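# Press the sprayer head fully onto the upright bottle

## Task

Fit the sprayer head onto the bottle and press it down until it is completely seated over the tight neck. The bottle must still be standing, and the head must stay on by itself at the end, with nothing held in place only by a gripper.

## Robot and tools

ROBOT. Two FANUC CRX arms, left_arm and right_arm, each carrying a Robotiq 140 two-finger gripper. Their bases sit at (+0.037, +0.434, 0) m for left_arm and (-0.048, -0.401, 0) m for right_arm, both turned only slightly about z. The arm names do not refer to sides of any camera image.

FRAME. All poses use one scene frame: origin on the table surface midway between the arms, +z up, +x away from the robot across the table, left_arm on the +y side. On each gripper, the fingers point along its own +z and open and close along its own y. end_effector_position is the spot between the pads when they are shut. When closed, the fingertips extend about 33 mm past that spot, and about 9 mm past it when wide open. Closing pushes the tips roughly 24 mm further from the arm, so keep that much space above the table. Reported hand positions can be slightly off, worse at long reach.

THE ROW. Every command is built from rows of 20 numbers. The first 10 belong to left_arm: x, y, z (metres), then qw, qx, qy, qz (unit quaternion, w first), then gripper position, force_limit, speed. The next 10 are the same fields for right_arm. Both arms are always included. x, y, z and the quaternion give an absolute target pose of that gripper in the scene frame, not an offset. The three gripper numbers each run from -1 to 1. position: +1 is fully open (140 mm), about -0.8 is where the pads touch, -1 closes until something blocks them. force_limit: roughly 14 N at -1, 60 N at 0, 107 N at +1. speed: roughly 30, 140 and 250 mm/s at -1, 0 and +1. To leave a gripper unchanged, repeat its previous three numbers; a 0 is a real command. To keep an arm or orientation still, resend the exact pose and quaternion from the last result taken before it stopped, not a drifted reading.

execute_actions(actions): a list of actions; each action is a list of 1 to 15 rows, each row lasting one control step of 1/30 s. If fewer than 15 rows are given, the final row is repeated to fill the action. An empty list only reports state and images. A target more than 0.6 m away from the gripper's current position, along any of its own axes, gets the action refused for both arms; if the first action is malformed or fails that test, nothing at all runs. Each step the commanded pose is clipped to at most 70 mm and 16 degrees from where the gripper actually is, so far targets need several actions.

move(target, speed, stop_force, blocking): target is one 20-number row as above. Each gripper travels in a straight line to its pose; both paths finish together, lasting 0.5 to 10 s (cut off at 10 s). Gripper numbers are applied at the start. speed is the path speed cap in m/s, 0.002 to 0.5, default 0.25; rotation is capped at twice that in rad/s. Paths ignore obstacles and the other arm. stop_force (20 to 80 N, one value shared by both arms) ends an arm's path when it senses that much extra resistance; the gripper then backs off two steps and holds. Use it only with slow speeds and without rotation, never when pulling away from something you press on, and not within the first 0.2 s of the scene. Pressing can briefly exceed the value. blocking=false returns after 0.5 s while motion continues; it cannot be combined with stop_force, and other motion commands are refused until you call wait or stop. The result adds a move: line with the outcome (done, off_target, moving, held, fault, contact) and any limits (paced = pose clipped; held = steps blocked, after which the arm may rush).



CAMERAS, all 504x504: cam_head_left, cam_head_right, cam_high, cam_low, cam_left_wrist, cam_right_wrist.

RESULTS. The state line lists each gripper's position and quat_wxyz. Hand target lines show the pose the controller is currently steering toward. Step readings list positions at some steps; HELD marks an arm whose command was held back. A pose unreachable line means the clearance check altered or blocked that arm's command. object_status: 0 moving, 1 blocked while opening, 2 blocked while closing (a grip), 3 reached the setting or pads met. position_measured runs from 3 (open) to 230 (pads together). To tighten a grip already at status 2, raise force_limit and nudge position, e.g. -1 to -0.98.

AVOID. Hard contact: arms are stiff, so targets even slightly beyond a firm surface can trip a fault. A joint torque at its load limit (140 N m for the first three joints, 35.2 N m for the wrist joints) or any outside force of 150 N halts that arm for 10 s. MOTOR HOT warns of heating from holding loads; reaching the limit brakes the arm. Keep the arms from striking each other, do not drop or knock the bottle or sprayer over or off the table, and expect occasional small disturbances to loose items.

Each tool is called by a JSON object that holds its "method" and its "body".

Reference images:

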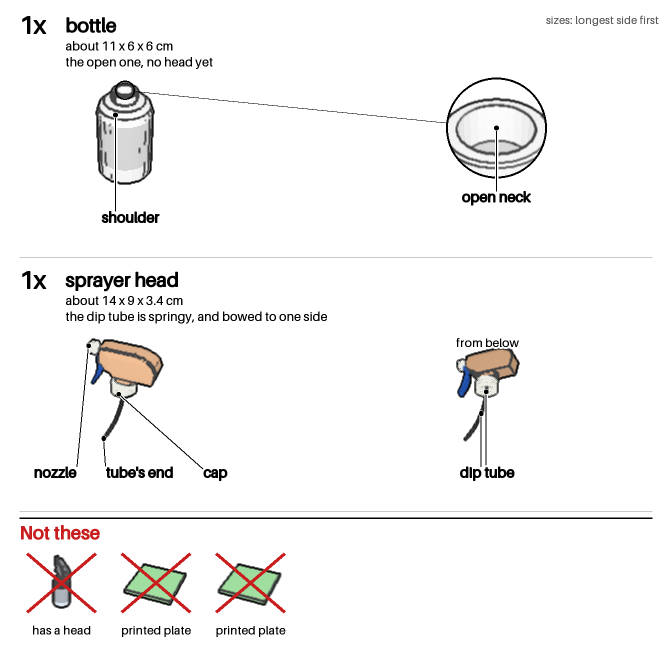

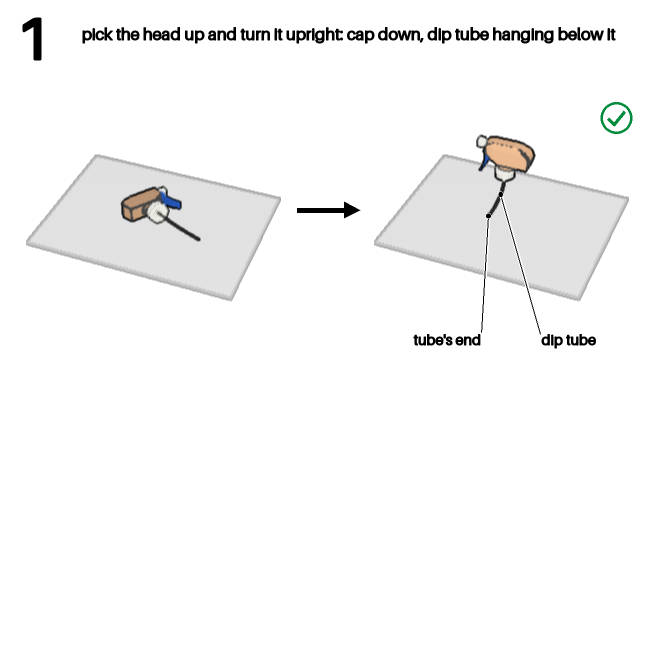

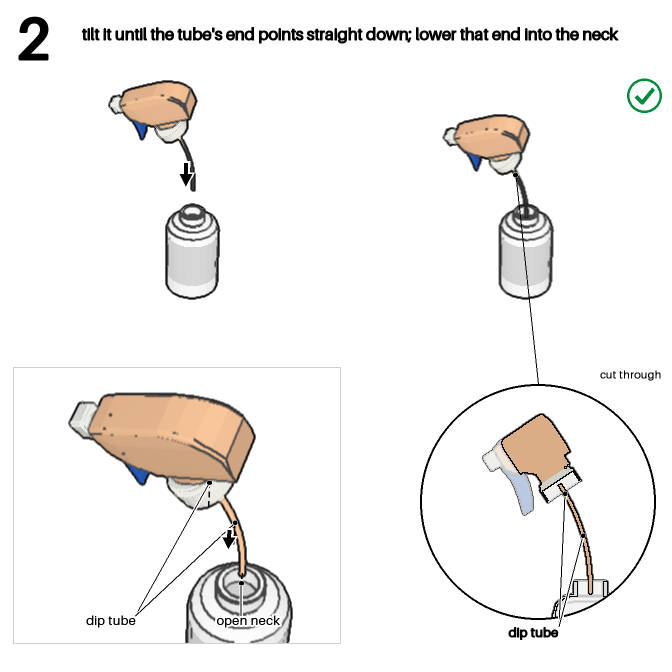

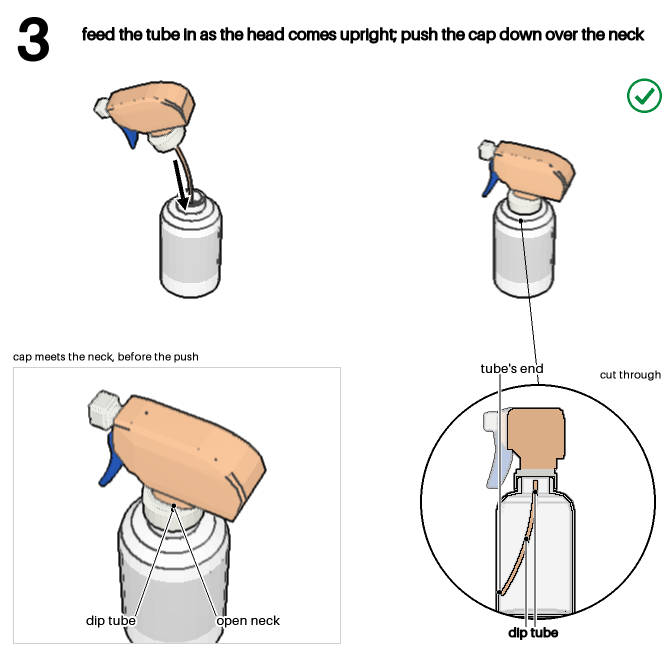

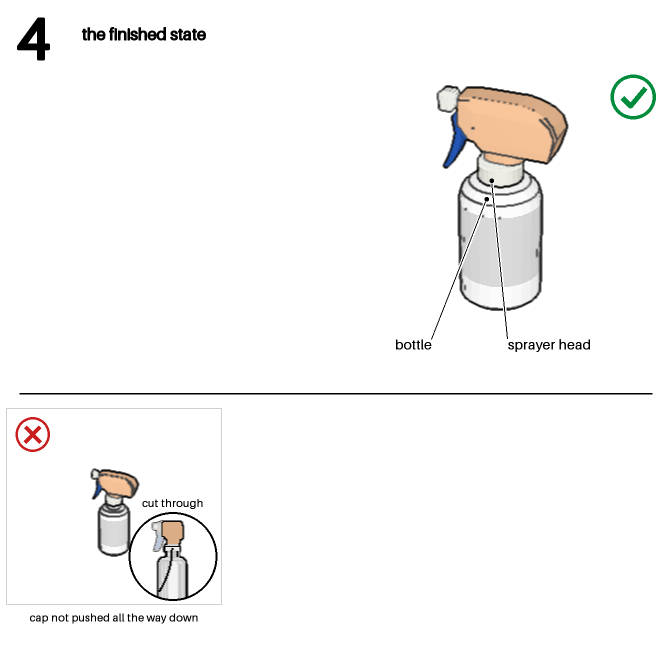

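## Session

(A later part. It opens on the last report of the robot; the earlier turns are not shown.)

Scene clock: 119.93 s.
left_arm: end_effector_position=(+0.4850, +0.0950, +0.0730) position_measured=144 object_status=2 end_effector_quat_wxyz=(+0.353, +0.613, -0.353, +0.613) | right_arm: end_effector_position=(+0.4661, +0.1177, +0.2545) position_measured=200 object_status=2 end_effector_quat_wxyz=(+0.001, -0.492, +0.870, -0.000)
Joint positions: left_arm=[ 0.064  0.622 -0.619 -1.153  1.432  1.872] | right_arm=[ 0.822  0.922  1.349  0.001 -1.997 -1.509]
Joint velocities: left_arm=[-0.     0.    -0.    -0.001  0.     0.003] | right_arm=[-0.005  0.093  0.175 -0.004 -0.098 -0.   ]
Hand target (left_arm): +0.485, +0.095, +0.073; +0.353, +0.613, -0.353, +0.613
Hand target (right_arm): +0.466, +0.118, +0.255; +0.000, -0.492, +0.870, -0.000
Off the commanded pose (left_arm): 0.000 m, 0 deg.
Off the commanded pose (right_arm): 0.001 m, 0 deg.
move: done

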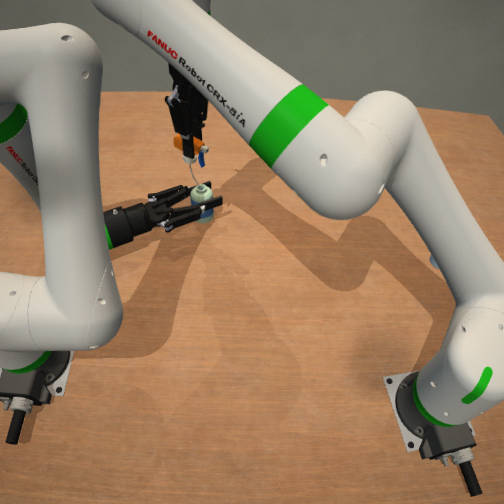

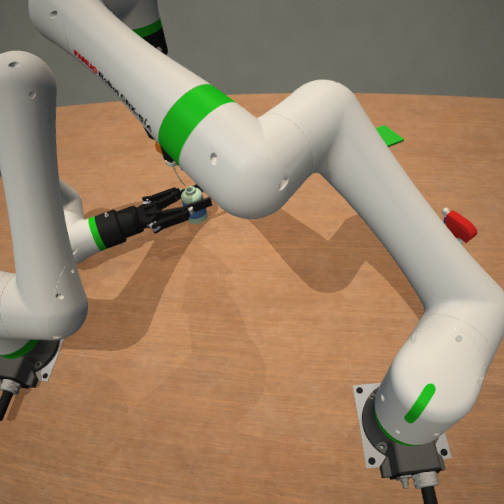

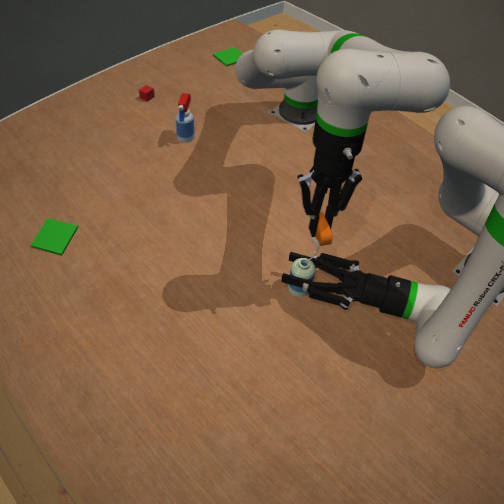

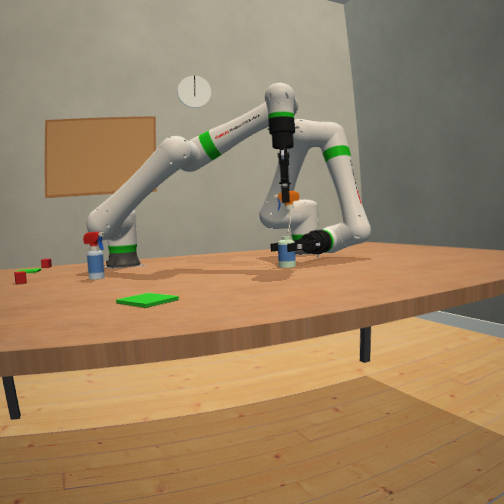

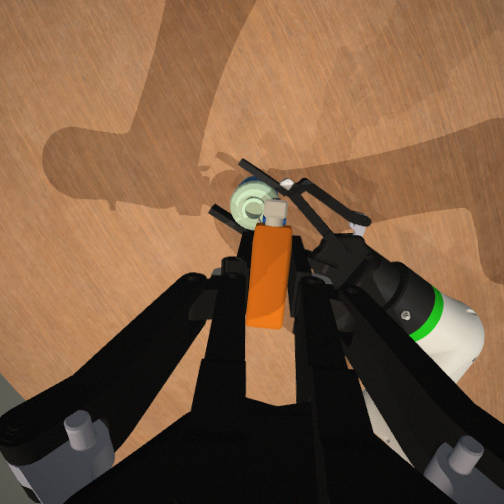

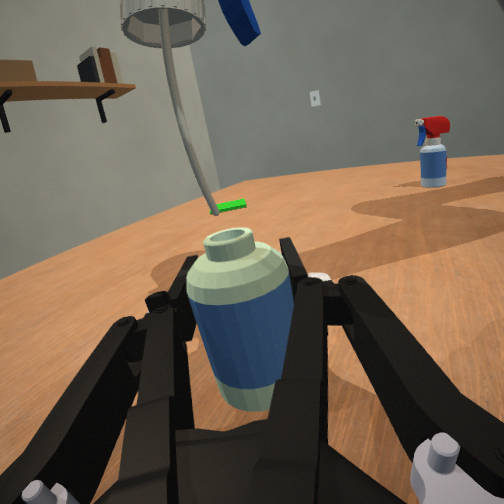

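{"method": "move", "body": {"target": [0.485,0.095,0.073,0.353,0.612,-0.353,0.612,-1,0.3,0,0.469,0.109,0.25,0,0.492,-0.870,0,-1,1,0], "speed": 0.05}}

{"method": "move", "body": {"target": [0.485,0.095,0.073,0.353,0.612,-0.353,0.612,-1,0.3,0,0.470,0.107,0.225,0,0.492,-0.870,0,-1,1,0], "speed": 0.04}}

{"method": "zoom_image", "body": {"camera": "cam_high", "region": [230,170,390,310]}}

{"method": "zoom_image", "body": {"camera": "cam_head_left", "region": [130,100,290,240]}}

Scene clock: 127.40 s.
left_arm: end_effector_position=(+0.4850, +0.0950, +0.0730) position_measured=144 object_status=2 end_effector_quat_wxyz=(+0.353, +0.613, -0.353, +0.613) | right_arm: end_effector_position=(+0.4690, +0.1090, +0.2500) position_measured=200 object_status=2 end_effector_quat_wxyz=(-0.000, -0.492, +0.870, +0.000)
Joint positions: left_arm=[ 0.064  0.622 -0.619 -1.153  1.432  1.872] | right_arm=[ 0.811  0.875  1.253 -0.    -1.949 -1.5  ]
Joint velocities: left_arm=[ 0.     0.     0.    -0.001  0.     0.   ] | right_arm=[-0.001 -0.004 -0.008 -0.     0.005  0.001]
Hand target (left_arm): +0.485, +0.095, +0.073; +0.353, +0.613, -0.353, +0.613
Hand target (right_arm): +0.469, +0.109, +0.250; -0.000, -0.492, +0.870, +0.000
Off the commanded pose (left_arm): 0.000 m, 0 deg.
Off the commanded pose (right_arm): 0.000 m, 0 deg.
move: done

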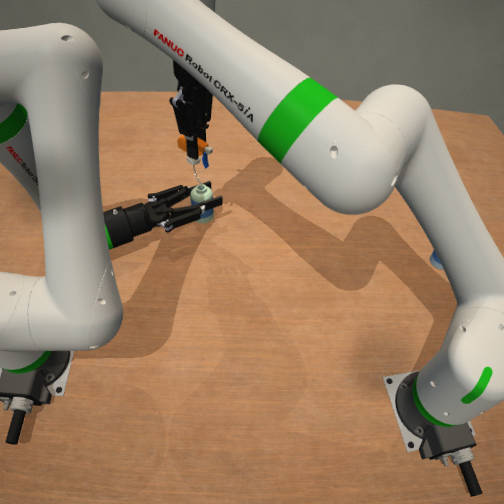

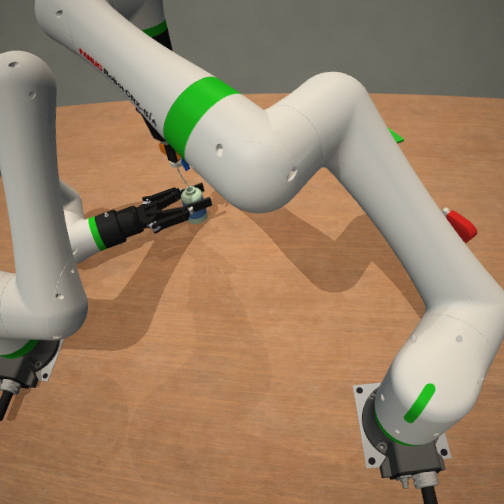

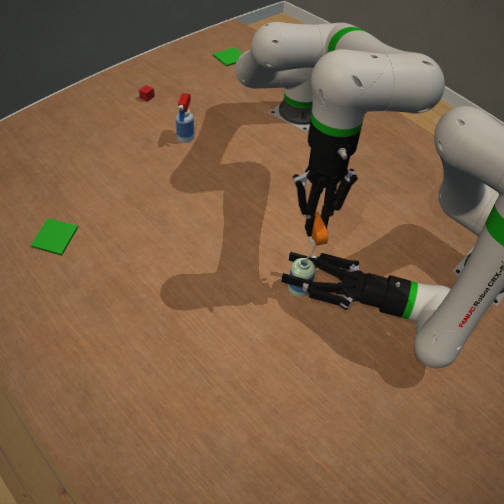

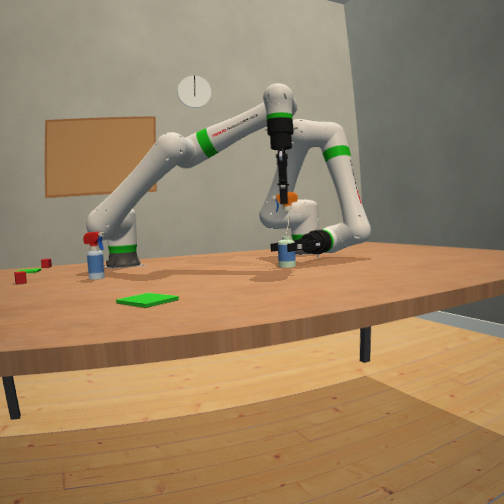

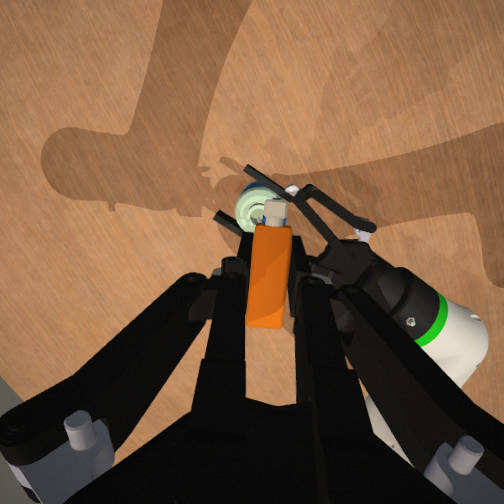

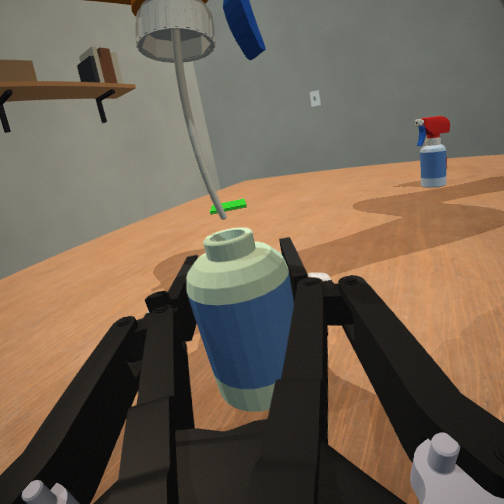

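Scene clock: 128.30 s.
left_arm: end_effector_position=(+0.4850, +0.0950, +0.0730) position_measured=144 object_status=2 end_effector_quat_wxyz=(+0.353, +0.613, -0.353, +0.613) | right_arm: end_effector_position=(+0.4699, +0.1070, +0.2250) position_measured=200 object_status=2 end_effector_quat_wxyz=(-0.000, -0.492, +0.870, +0.000)
Joint positions: left_arm=[ 0.064  0.622 -0.619 -1.153  1.432  1.872] | right_arm=[ 0.808  0.82   1.095 -0.    -1.846 -1.497]
Joint velocities: left_arm=[ 0.    -0.     0.    -0.    -0.    -0.001] | right_arm=[-0.    -0.001 -0.002  0.002  0.002  0.001]
Hand target (left_arm): +0.485, +0.095, +0.073; +0.353, +0.613, -0.353, +0.613
Hand target (right_arm): +0.470, +0.107, +0.225; -0.000, -0.492, +0.870, +0.000
Off the commanded pose (left_arm): 0.000 m, 0 deg.
Off the commanded pose (right_arm): 0.000 m, 0 deg.
move: done

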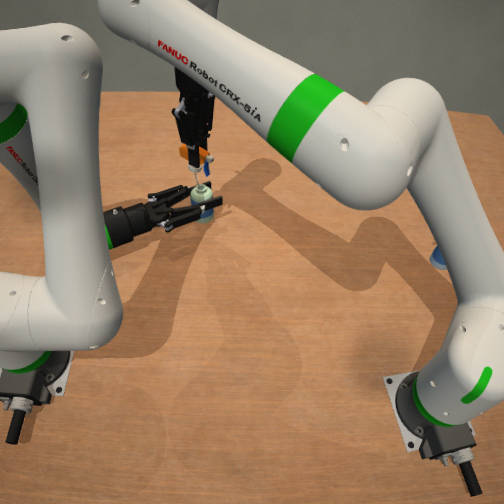

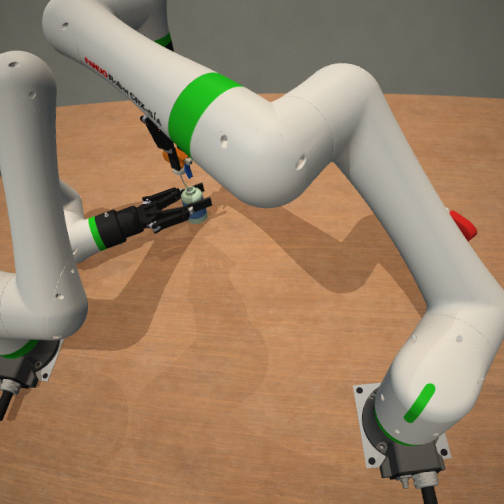

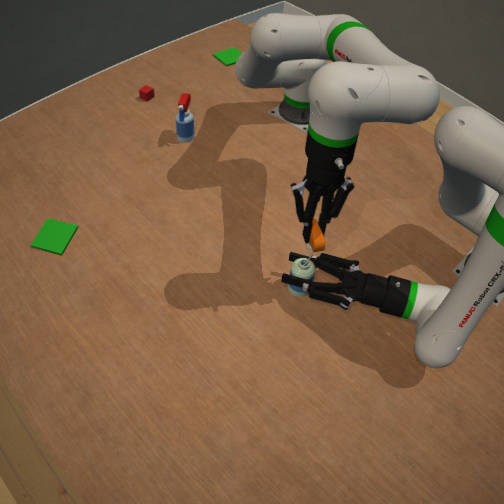

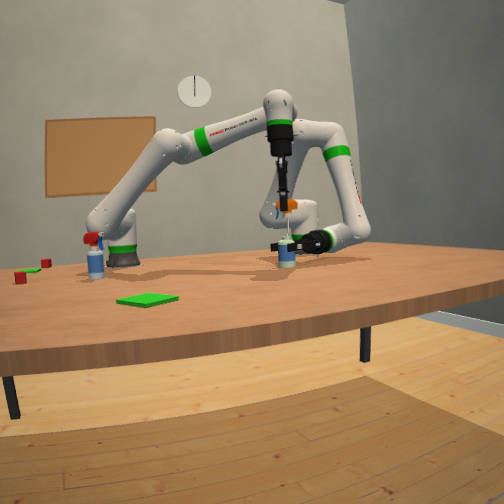

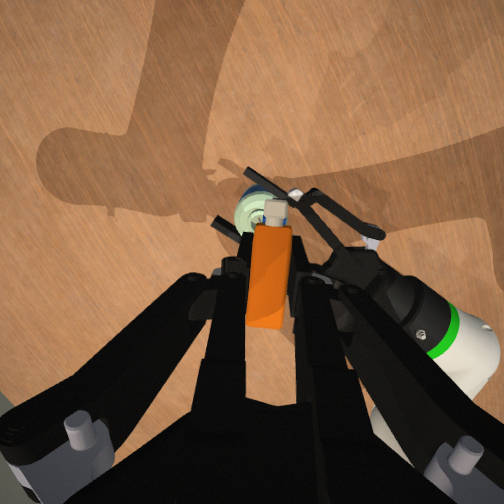

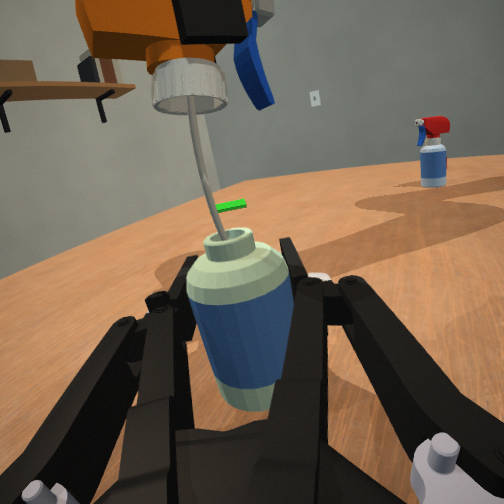

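Region (230, 170, 390, 310) of cam_high's 504x504 image, scaled by 3.150, with more detail than that image has; it fills the top 441 rows of this view, and the rest is white.

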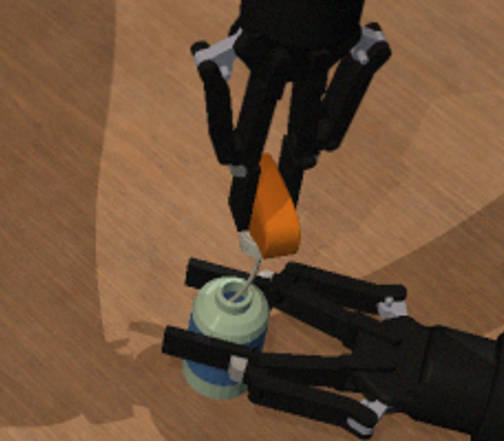

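Region (130, 100, 290, 240) of cam_head_left's 504x504 image, scaled by 3.150, with more detail than that image has; it fills the top 441 rows of this view, and the rest is white.

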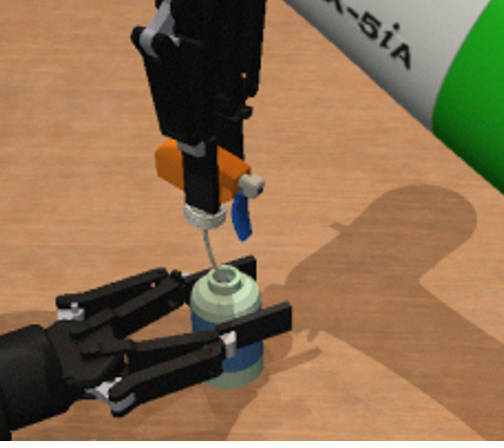

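{"method": "move", "body": {"target": [0.485,0.095,0.073,0.353,0.612,-0.353,0.612,-1,0.3,0,0.481,0.083,0.168,0,0.492,-0.870,0,-1,1,0], "speed": 0.05}}

{"method": "zoom_image", "body": {"camera": "cam_high", "region": [230,170,390,310]}}

{"method": "zoom_image", "body": {"camera": "cam_head_left", "region": [130,100,290,240]}}

{"method": "zoom_image", "body": {"camera": "cam_low", "region": [220,160,360,280]}}

Scene clock: 136.23 s.
left_arm: end_effector_position=(+0.4850, +0.0950, +0.0730) position_measured=144 object_status=2 end_effector_quat_wxyz=(+0.353, +0.613, -0.353, +0.613) | right_arm: end_effector_position=(+0.4808, +0.0829, +0.1681) position_measured=200 object_status=2 end_effector_quat_wxyz=(-0.000, -0.492, +0.871, +0.000)
Joint positions: left_arm=[ 0.064  0.622 -0.619 -1.153  1.432  1.872] | right_arm=[ 0.775  0.739  0.825 -0.    -1.656 -1.465]
Joint velocities: left_arm=[ 0.    -0.001 -0.     0.001 -0.    -0.001] | right_arm=[-0.002  0.    -0.001  0.     0.     0.   ]
Hand target (left_arm): +0.485, +0.095, +0.073; +0.353, +0.613, -0.353, +0.613
Hand target (right_arm): +0.481, +0.083, +0.168; -0.000, -0.492, +0.871, +0.000
Off the commanded pose (left_arm): 0.000 m, 0 deg.
Off the commanded pose (right_arm): 0.000 m, 0 deg.
move: done

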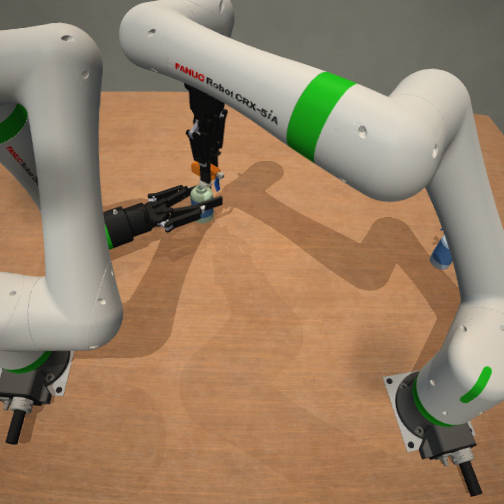

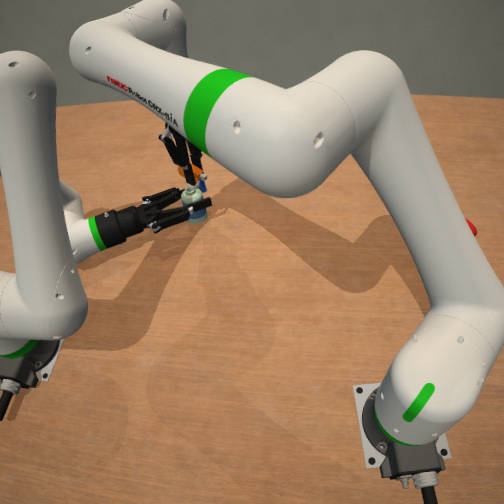

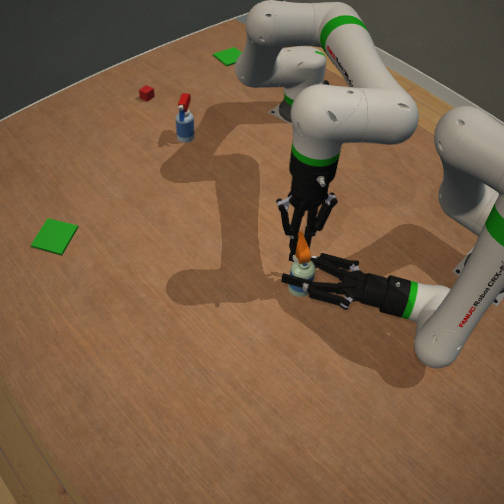

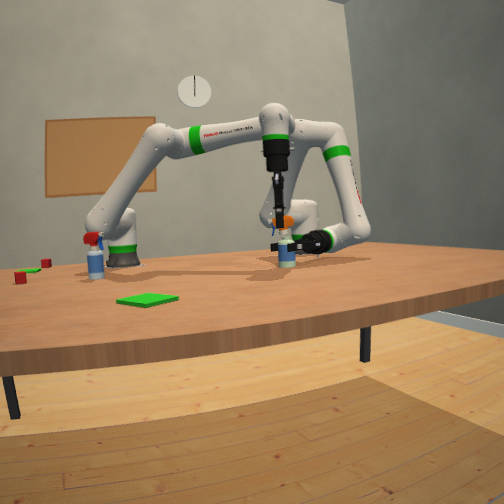

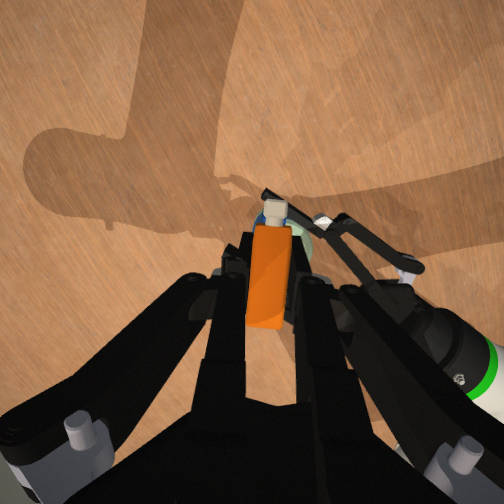

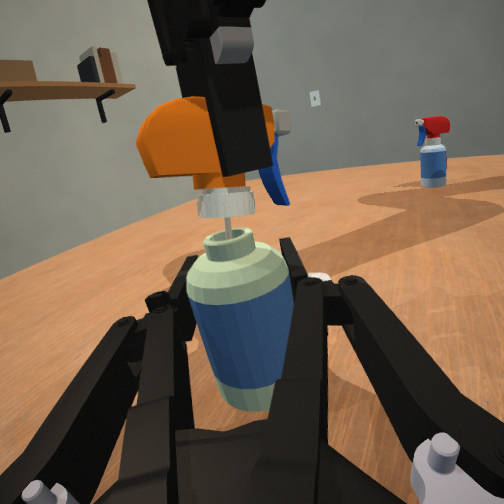

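Region (230, 170, 390, 310) of cam_high's 504x504 image, scaled by 3.150, with more detail than that image has; it fills the top 441 rows of this view, and the rest is white.

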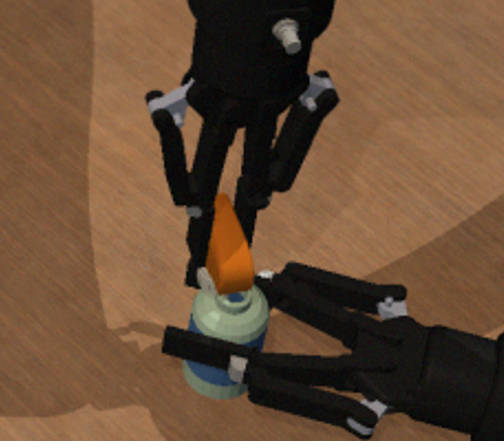

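Region (130, 100, 290, 240) of cam_head_left's 504x504 image, scaled by 3.150, with more detail than that image has; it fills the top 441 rows of this view, and the rest is white.

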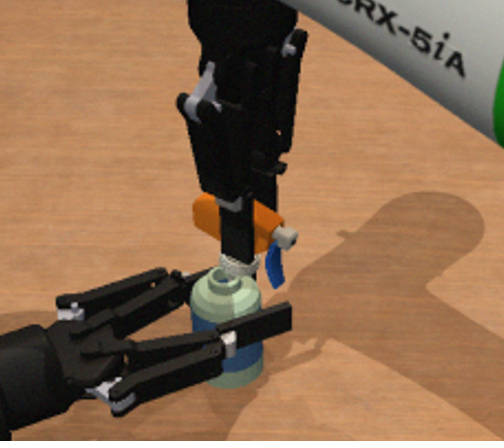

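Region (220, 160, 360, 280) of cam_low's 504x504 image, scaled by 3.600, with more detail than that image has; it fills the top 432 rows of this view, and the rest is white.

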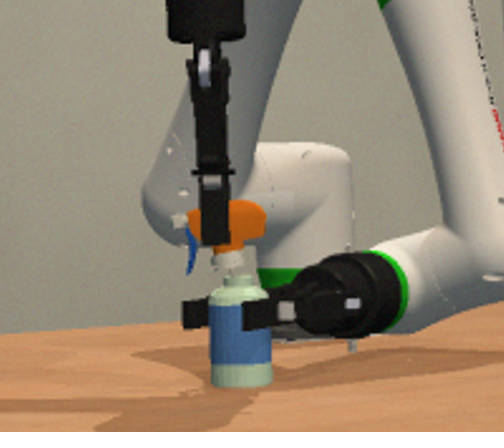

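{"method": "move", "body": {"target": [0.485,0.095,0.073,0.353,0.612,-0.353,0.612,-1,0.3,0,0.476,0.093,0.162,0,0.492,-0.870,0,-1,1,0], "speed": 0.04}}

{"method": "zoom_image", "body": {"camera": "cam_high", "region": [230,170,390,310]}}

{"method": "zoom_image", "body": {"camera": "cam_head_left", "region": [130,100,290,240]}}

{"method": "zoom_image", "body": {"camera": "cam_low", "region": [220,160,360,280]}}

Scene clock: 140.77 s.
left_arm: end_effector_position=(+0.4850, +0.0950, +0.0730) position_measured=144 object_status=2 end_effector_quat_wxyz=(+0.353, +0.613, -0.353, +0.613) | right_arm: end_effector_position=(+0.4760, +0.0930, +0.1620) position_measured=200 object_status=2 end_effector_quat_wxyz=(+0.000, -0.492, +0.870, -0.000)
Joint positions: left_arm=[ 0.064  0.622 -0.619 -1.153  1.432  1.872] | right_arm=[ 0.79   0.75   0.828  0.    -1.649 -1.478]
Joint velocities: left_arm=[ 0.    -0.001 -0.     0.     0.     0.001] | right_arm=[-0.001 -0.     0.    -0.001  0.001 -0.001]
Hand target (left_arm): +0.485, +0.095, +0.073; +0.353, +0.613, -0.353, +0.613
Hand target (right_arm): +0.476, +0.093, +0.162; +0.000, -0.492, +0.870, -0.000
Off the commanded pose (left_arm): 0.000 m, 0 deg.
Off the commanded pose (right_arm): 0.000 m, 0 deg.
move: done

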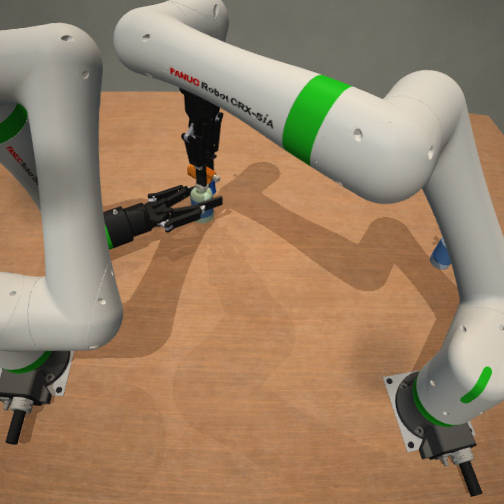

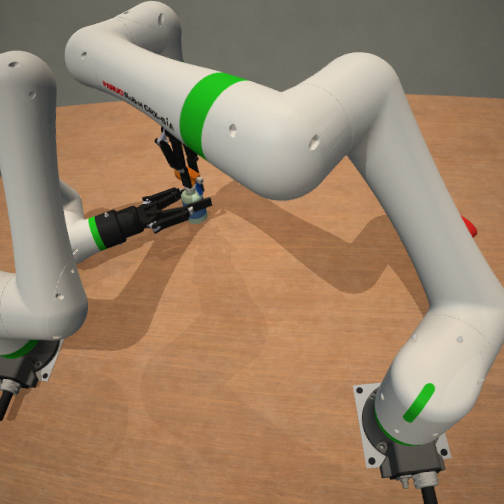

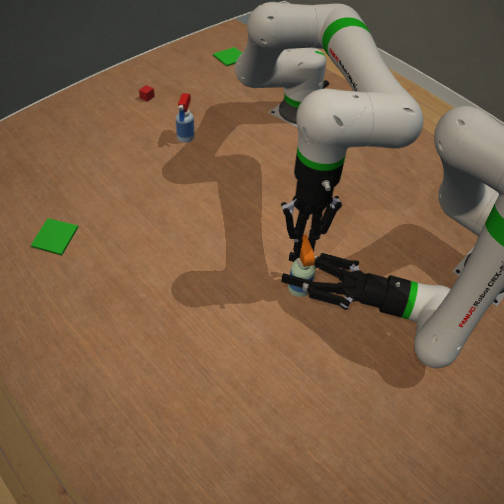

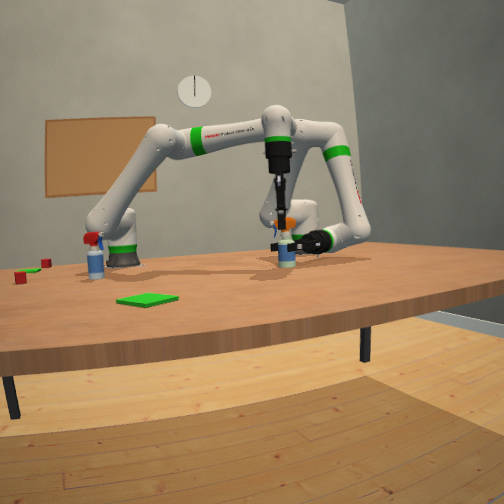

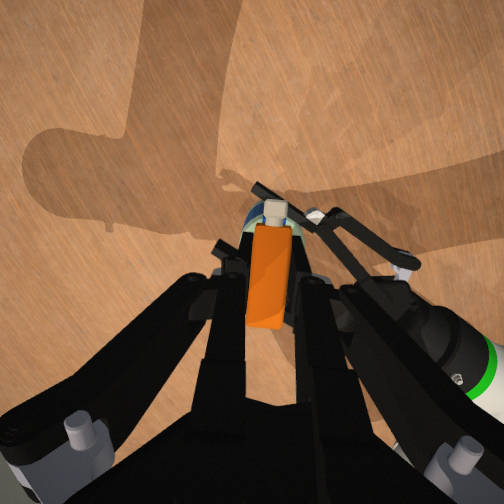

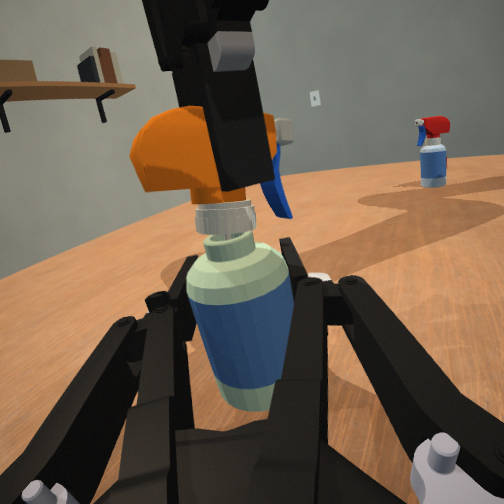

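Region (230, 170, 390, 310) of cam_high's 504x504 image, scaled by 3.150, with more detail than that image has; it fills the top 441 rows of this view, and the rest is white.

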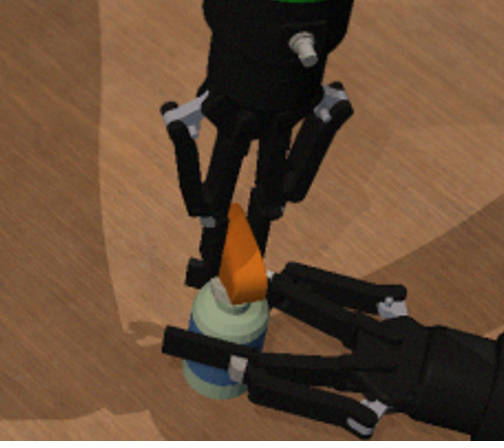

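Region (130, 100, 290, 240) of cam_head_left's 504x504 image, scaled by 3.150, with more detail than that image has; it fills the top 441 rows of this view, and the rest is white.

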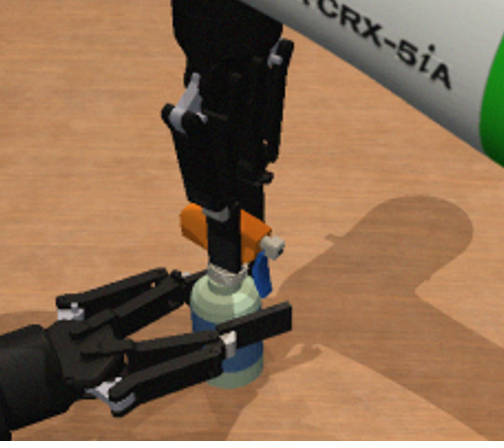

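Region (220, 160, 360, 280) of cam_low's 504x504 image, scaled by 3.600, with more detail than that image has; it fills the top 432 rows of this view, and the rest is white.

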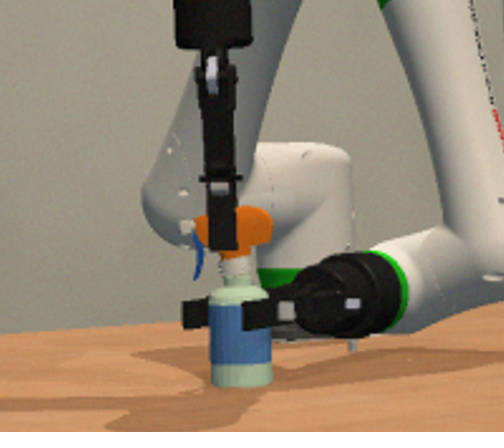

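{"method": "move", "body": {"target": [0.485,0.095,0.073,0.353,0.612,-0.353,0.612,-1,0.3,0,0.476,0.093,0.135,0,0.492,-0.870,0,-1,1,0], "speed": 0.008, "stop_force": 70}}

{"method": "zoom_image", "body": {"camera": "cam_low", "region": [220,160,360,280]}}

Scene clock: 146.20 s.
left_arm: end_effector_position=(+0.4850, +0.0950, +0.0730) position_measured=144 object_status=2 end_effector_quat_wxyz=(+0.353, +0.613, -0.353, +0.613) | right_arm: end_effector_position=(+0.4760, +0.0930, +0.1506) position_measured=200 object_status=2 end_effector_quat_wxyz=(+0.000, -0.492, +0.870, +0.000)
Joint positions: left_arm=[ 0.064  0.622 -0.619 -1.152  1.432  1.872] | right_arm=[ 0.79   0.746  0.795  0.    -1.619 -1.478]
Joint velocities: left_arm=[-0.001  0.001  0.     0.001 -0.     0.   ] | right_arm=[-0.001  0.002  0.004 -0.    -0.003 -0.001]
Hand target (left_arm): +0.485, +0.095, +0.073; +0.353, +0.613, -0.353, +0.613
Hand target (right_arm): +0.476, +0.093, +0.151; +0.000, -0.492, +0.870, +0.000
Off the commanded pose (left_arm): 0.000 m, 0 deg.
Off the commanded pose (right_arm): 0.016 m, 0 deg.
move: contact (right_arm)

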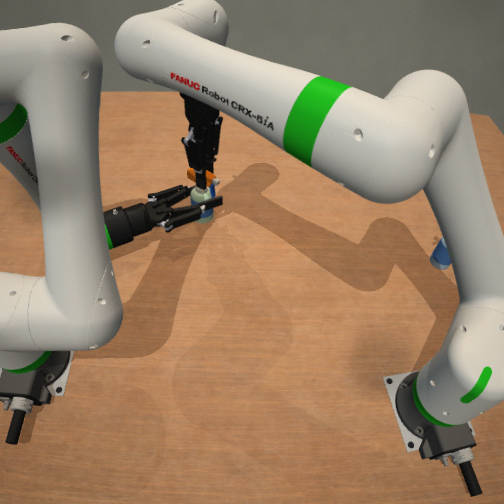

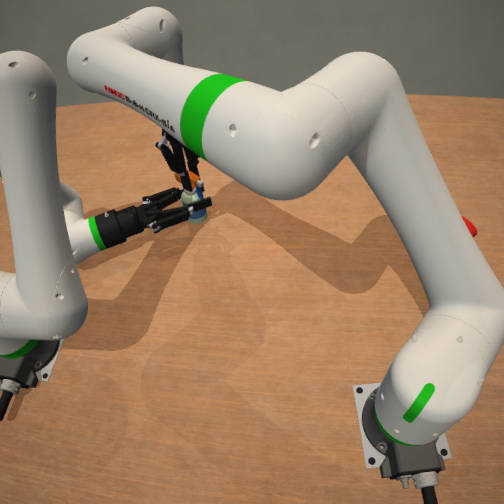

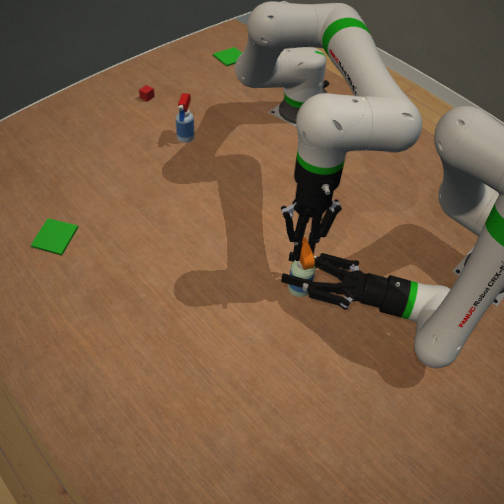

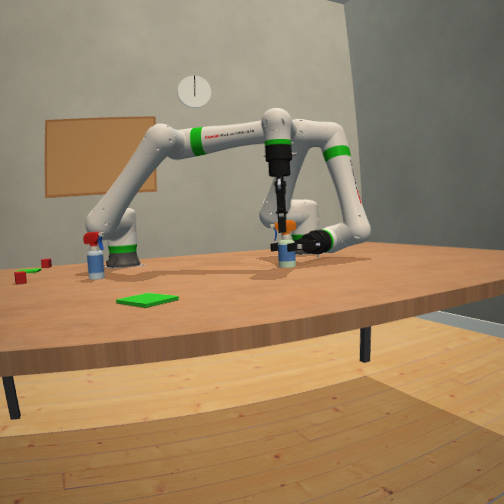

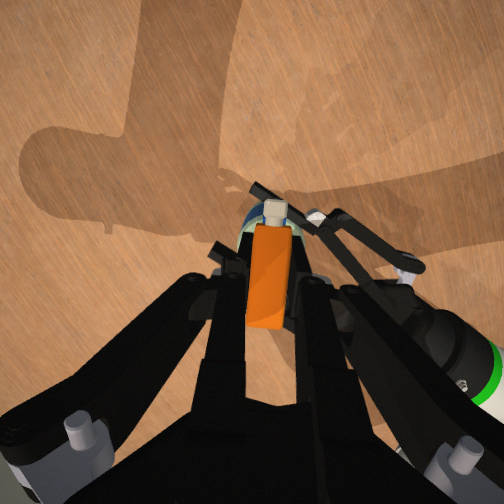

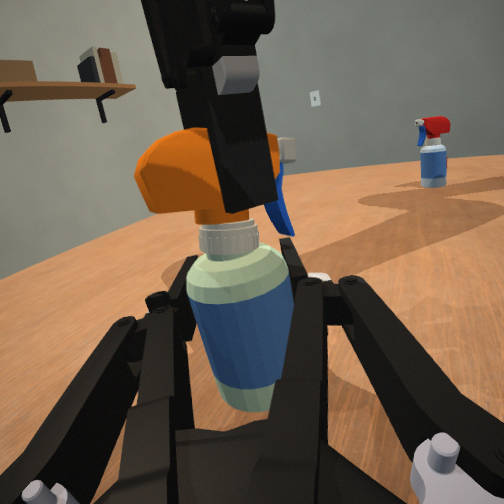

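Region (220, 160, 360, 280) of cam_low's 504x504 image, scaled by 3.600, with more detail than that image has; it fills the top 432 rows of this view, and the rest is white.

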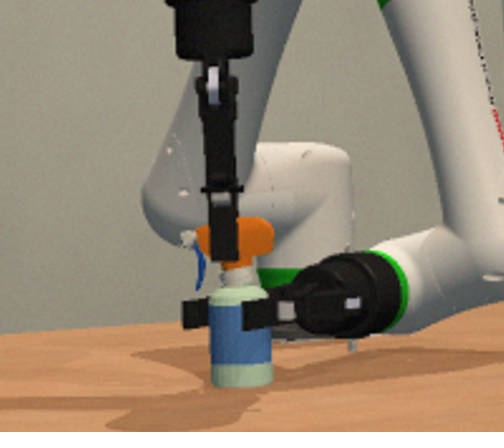

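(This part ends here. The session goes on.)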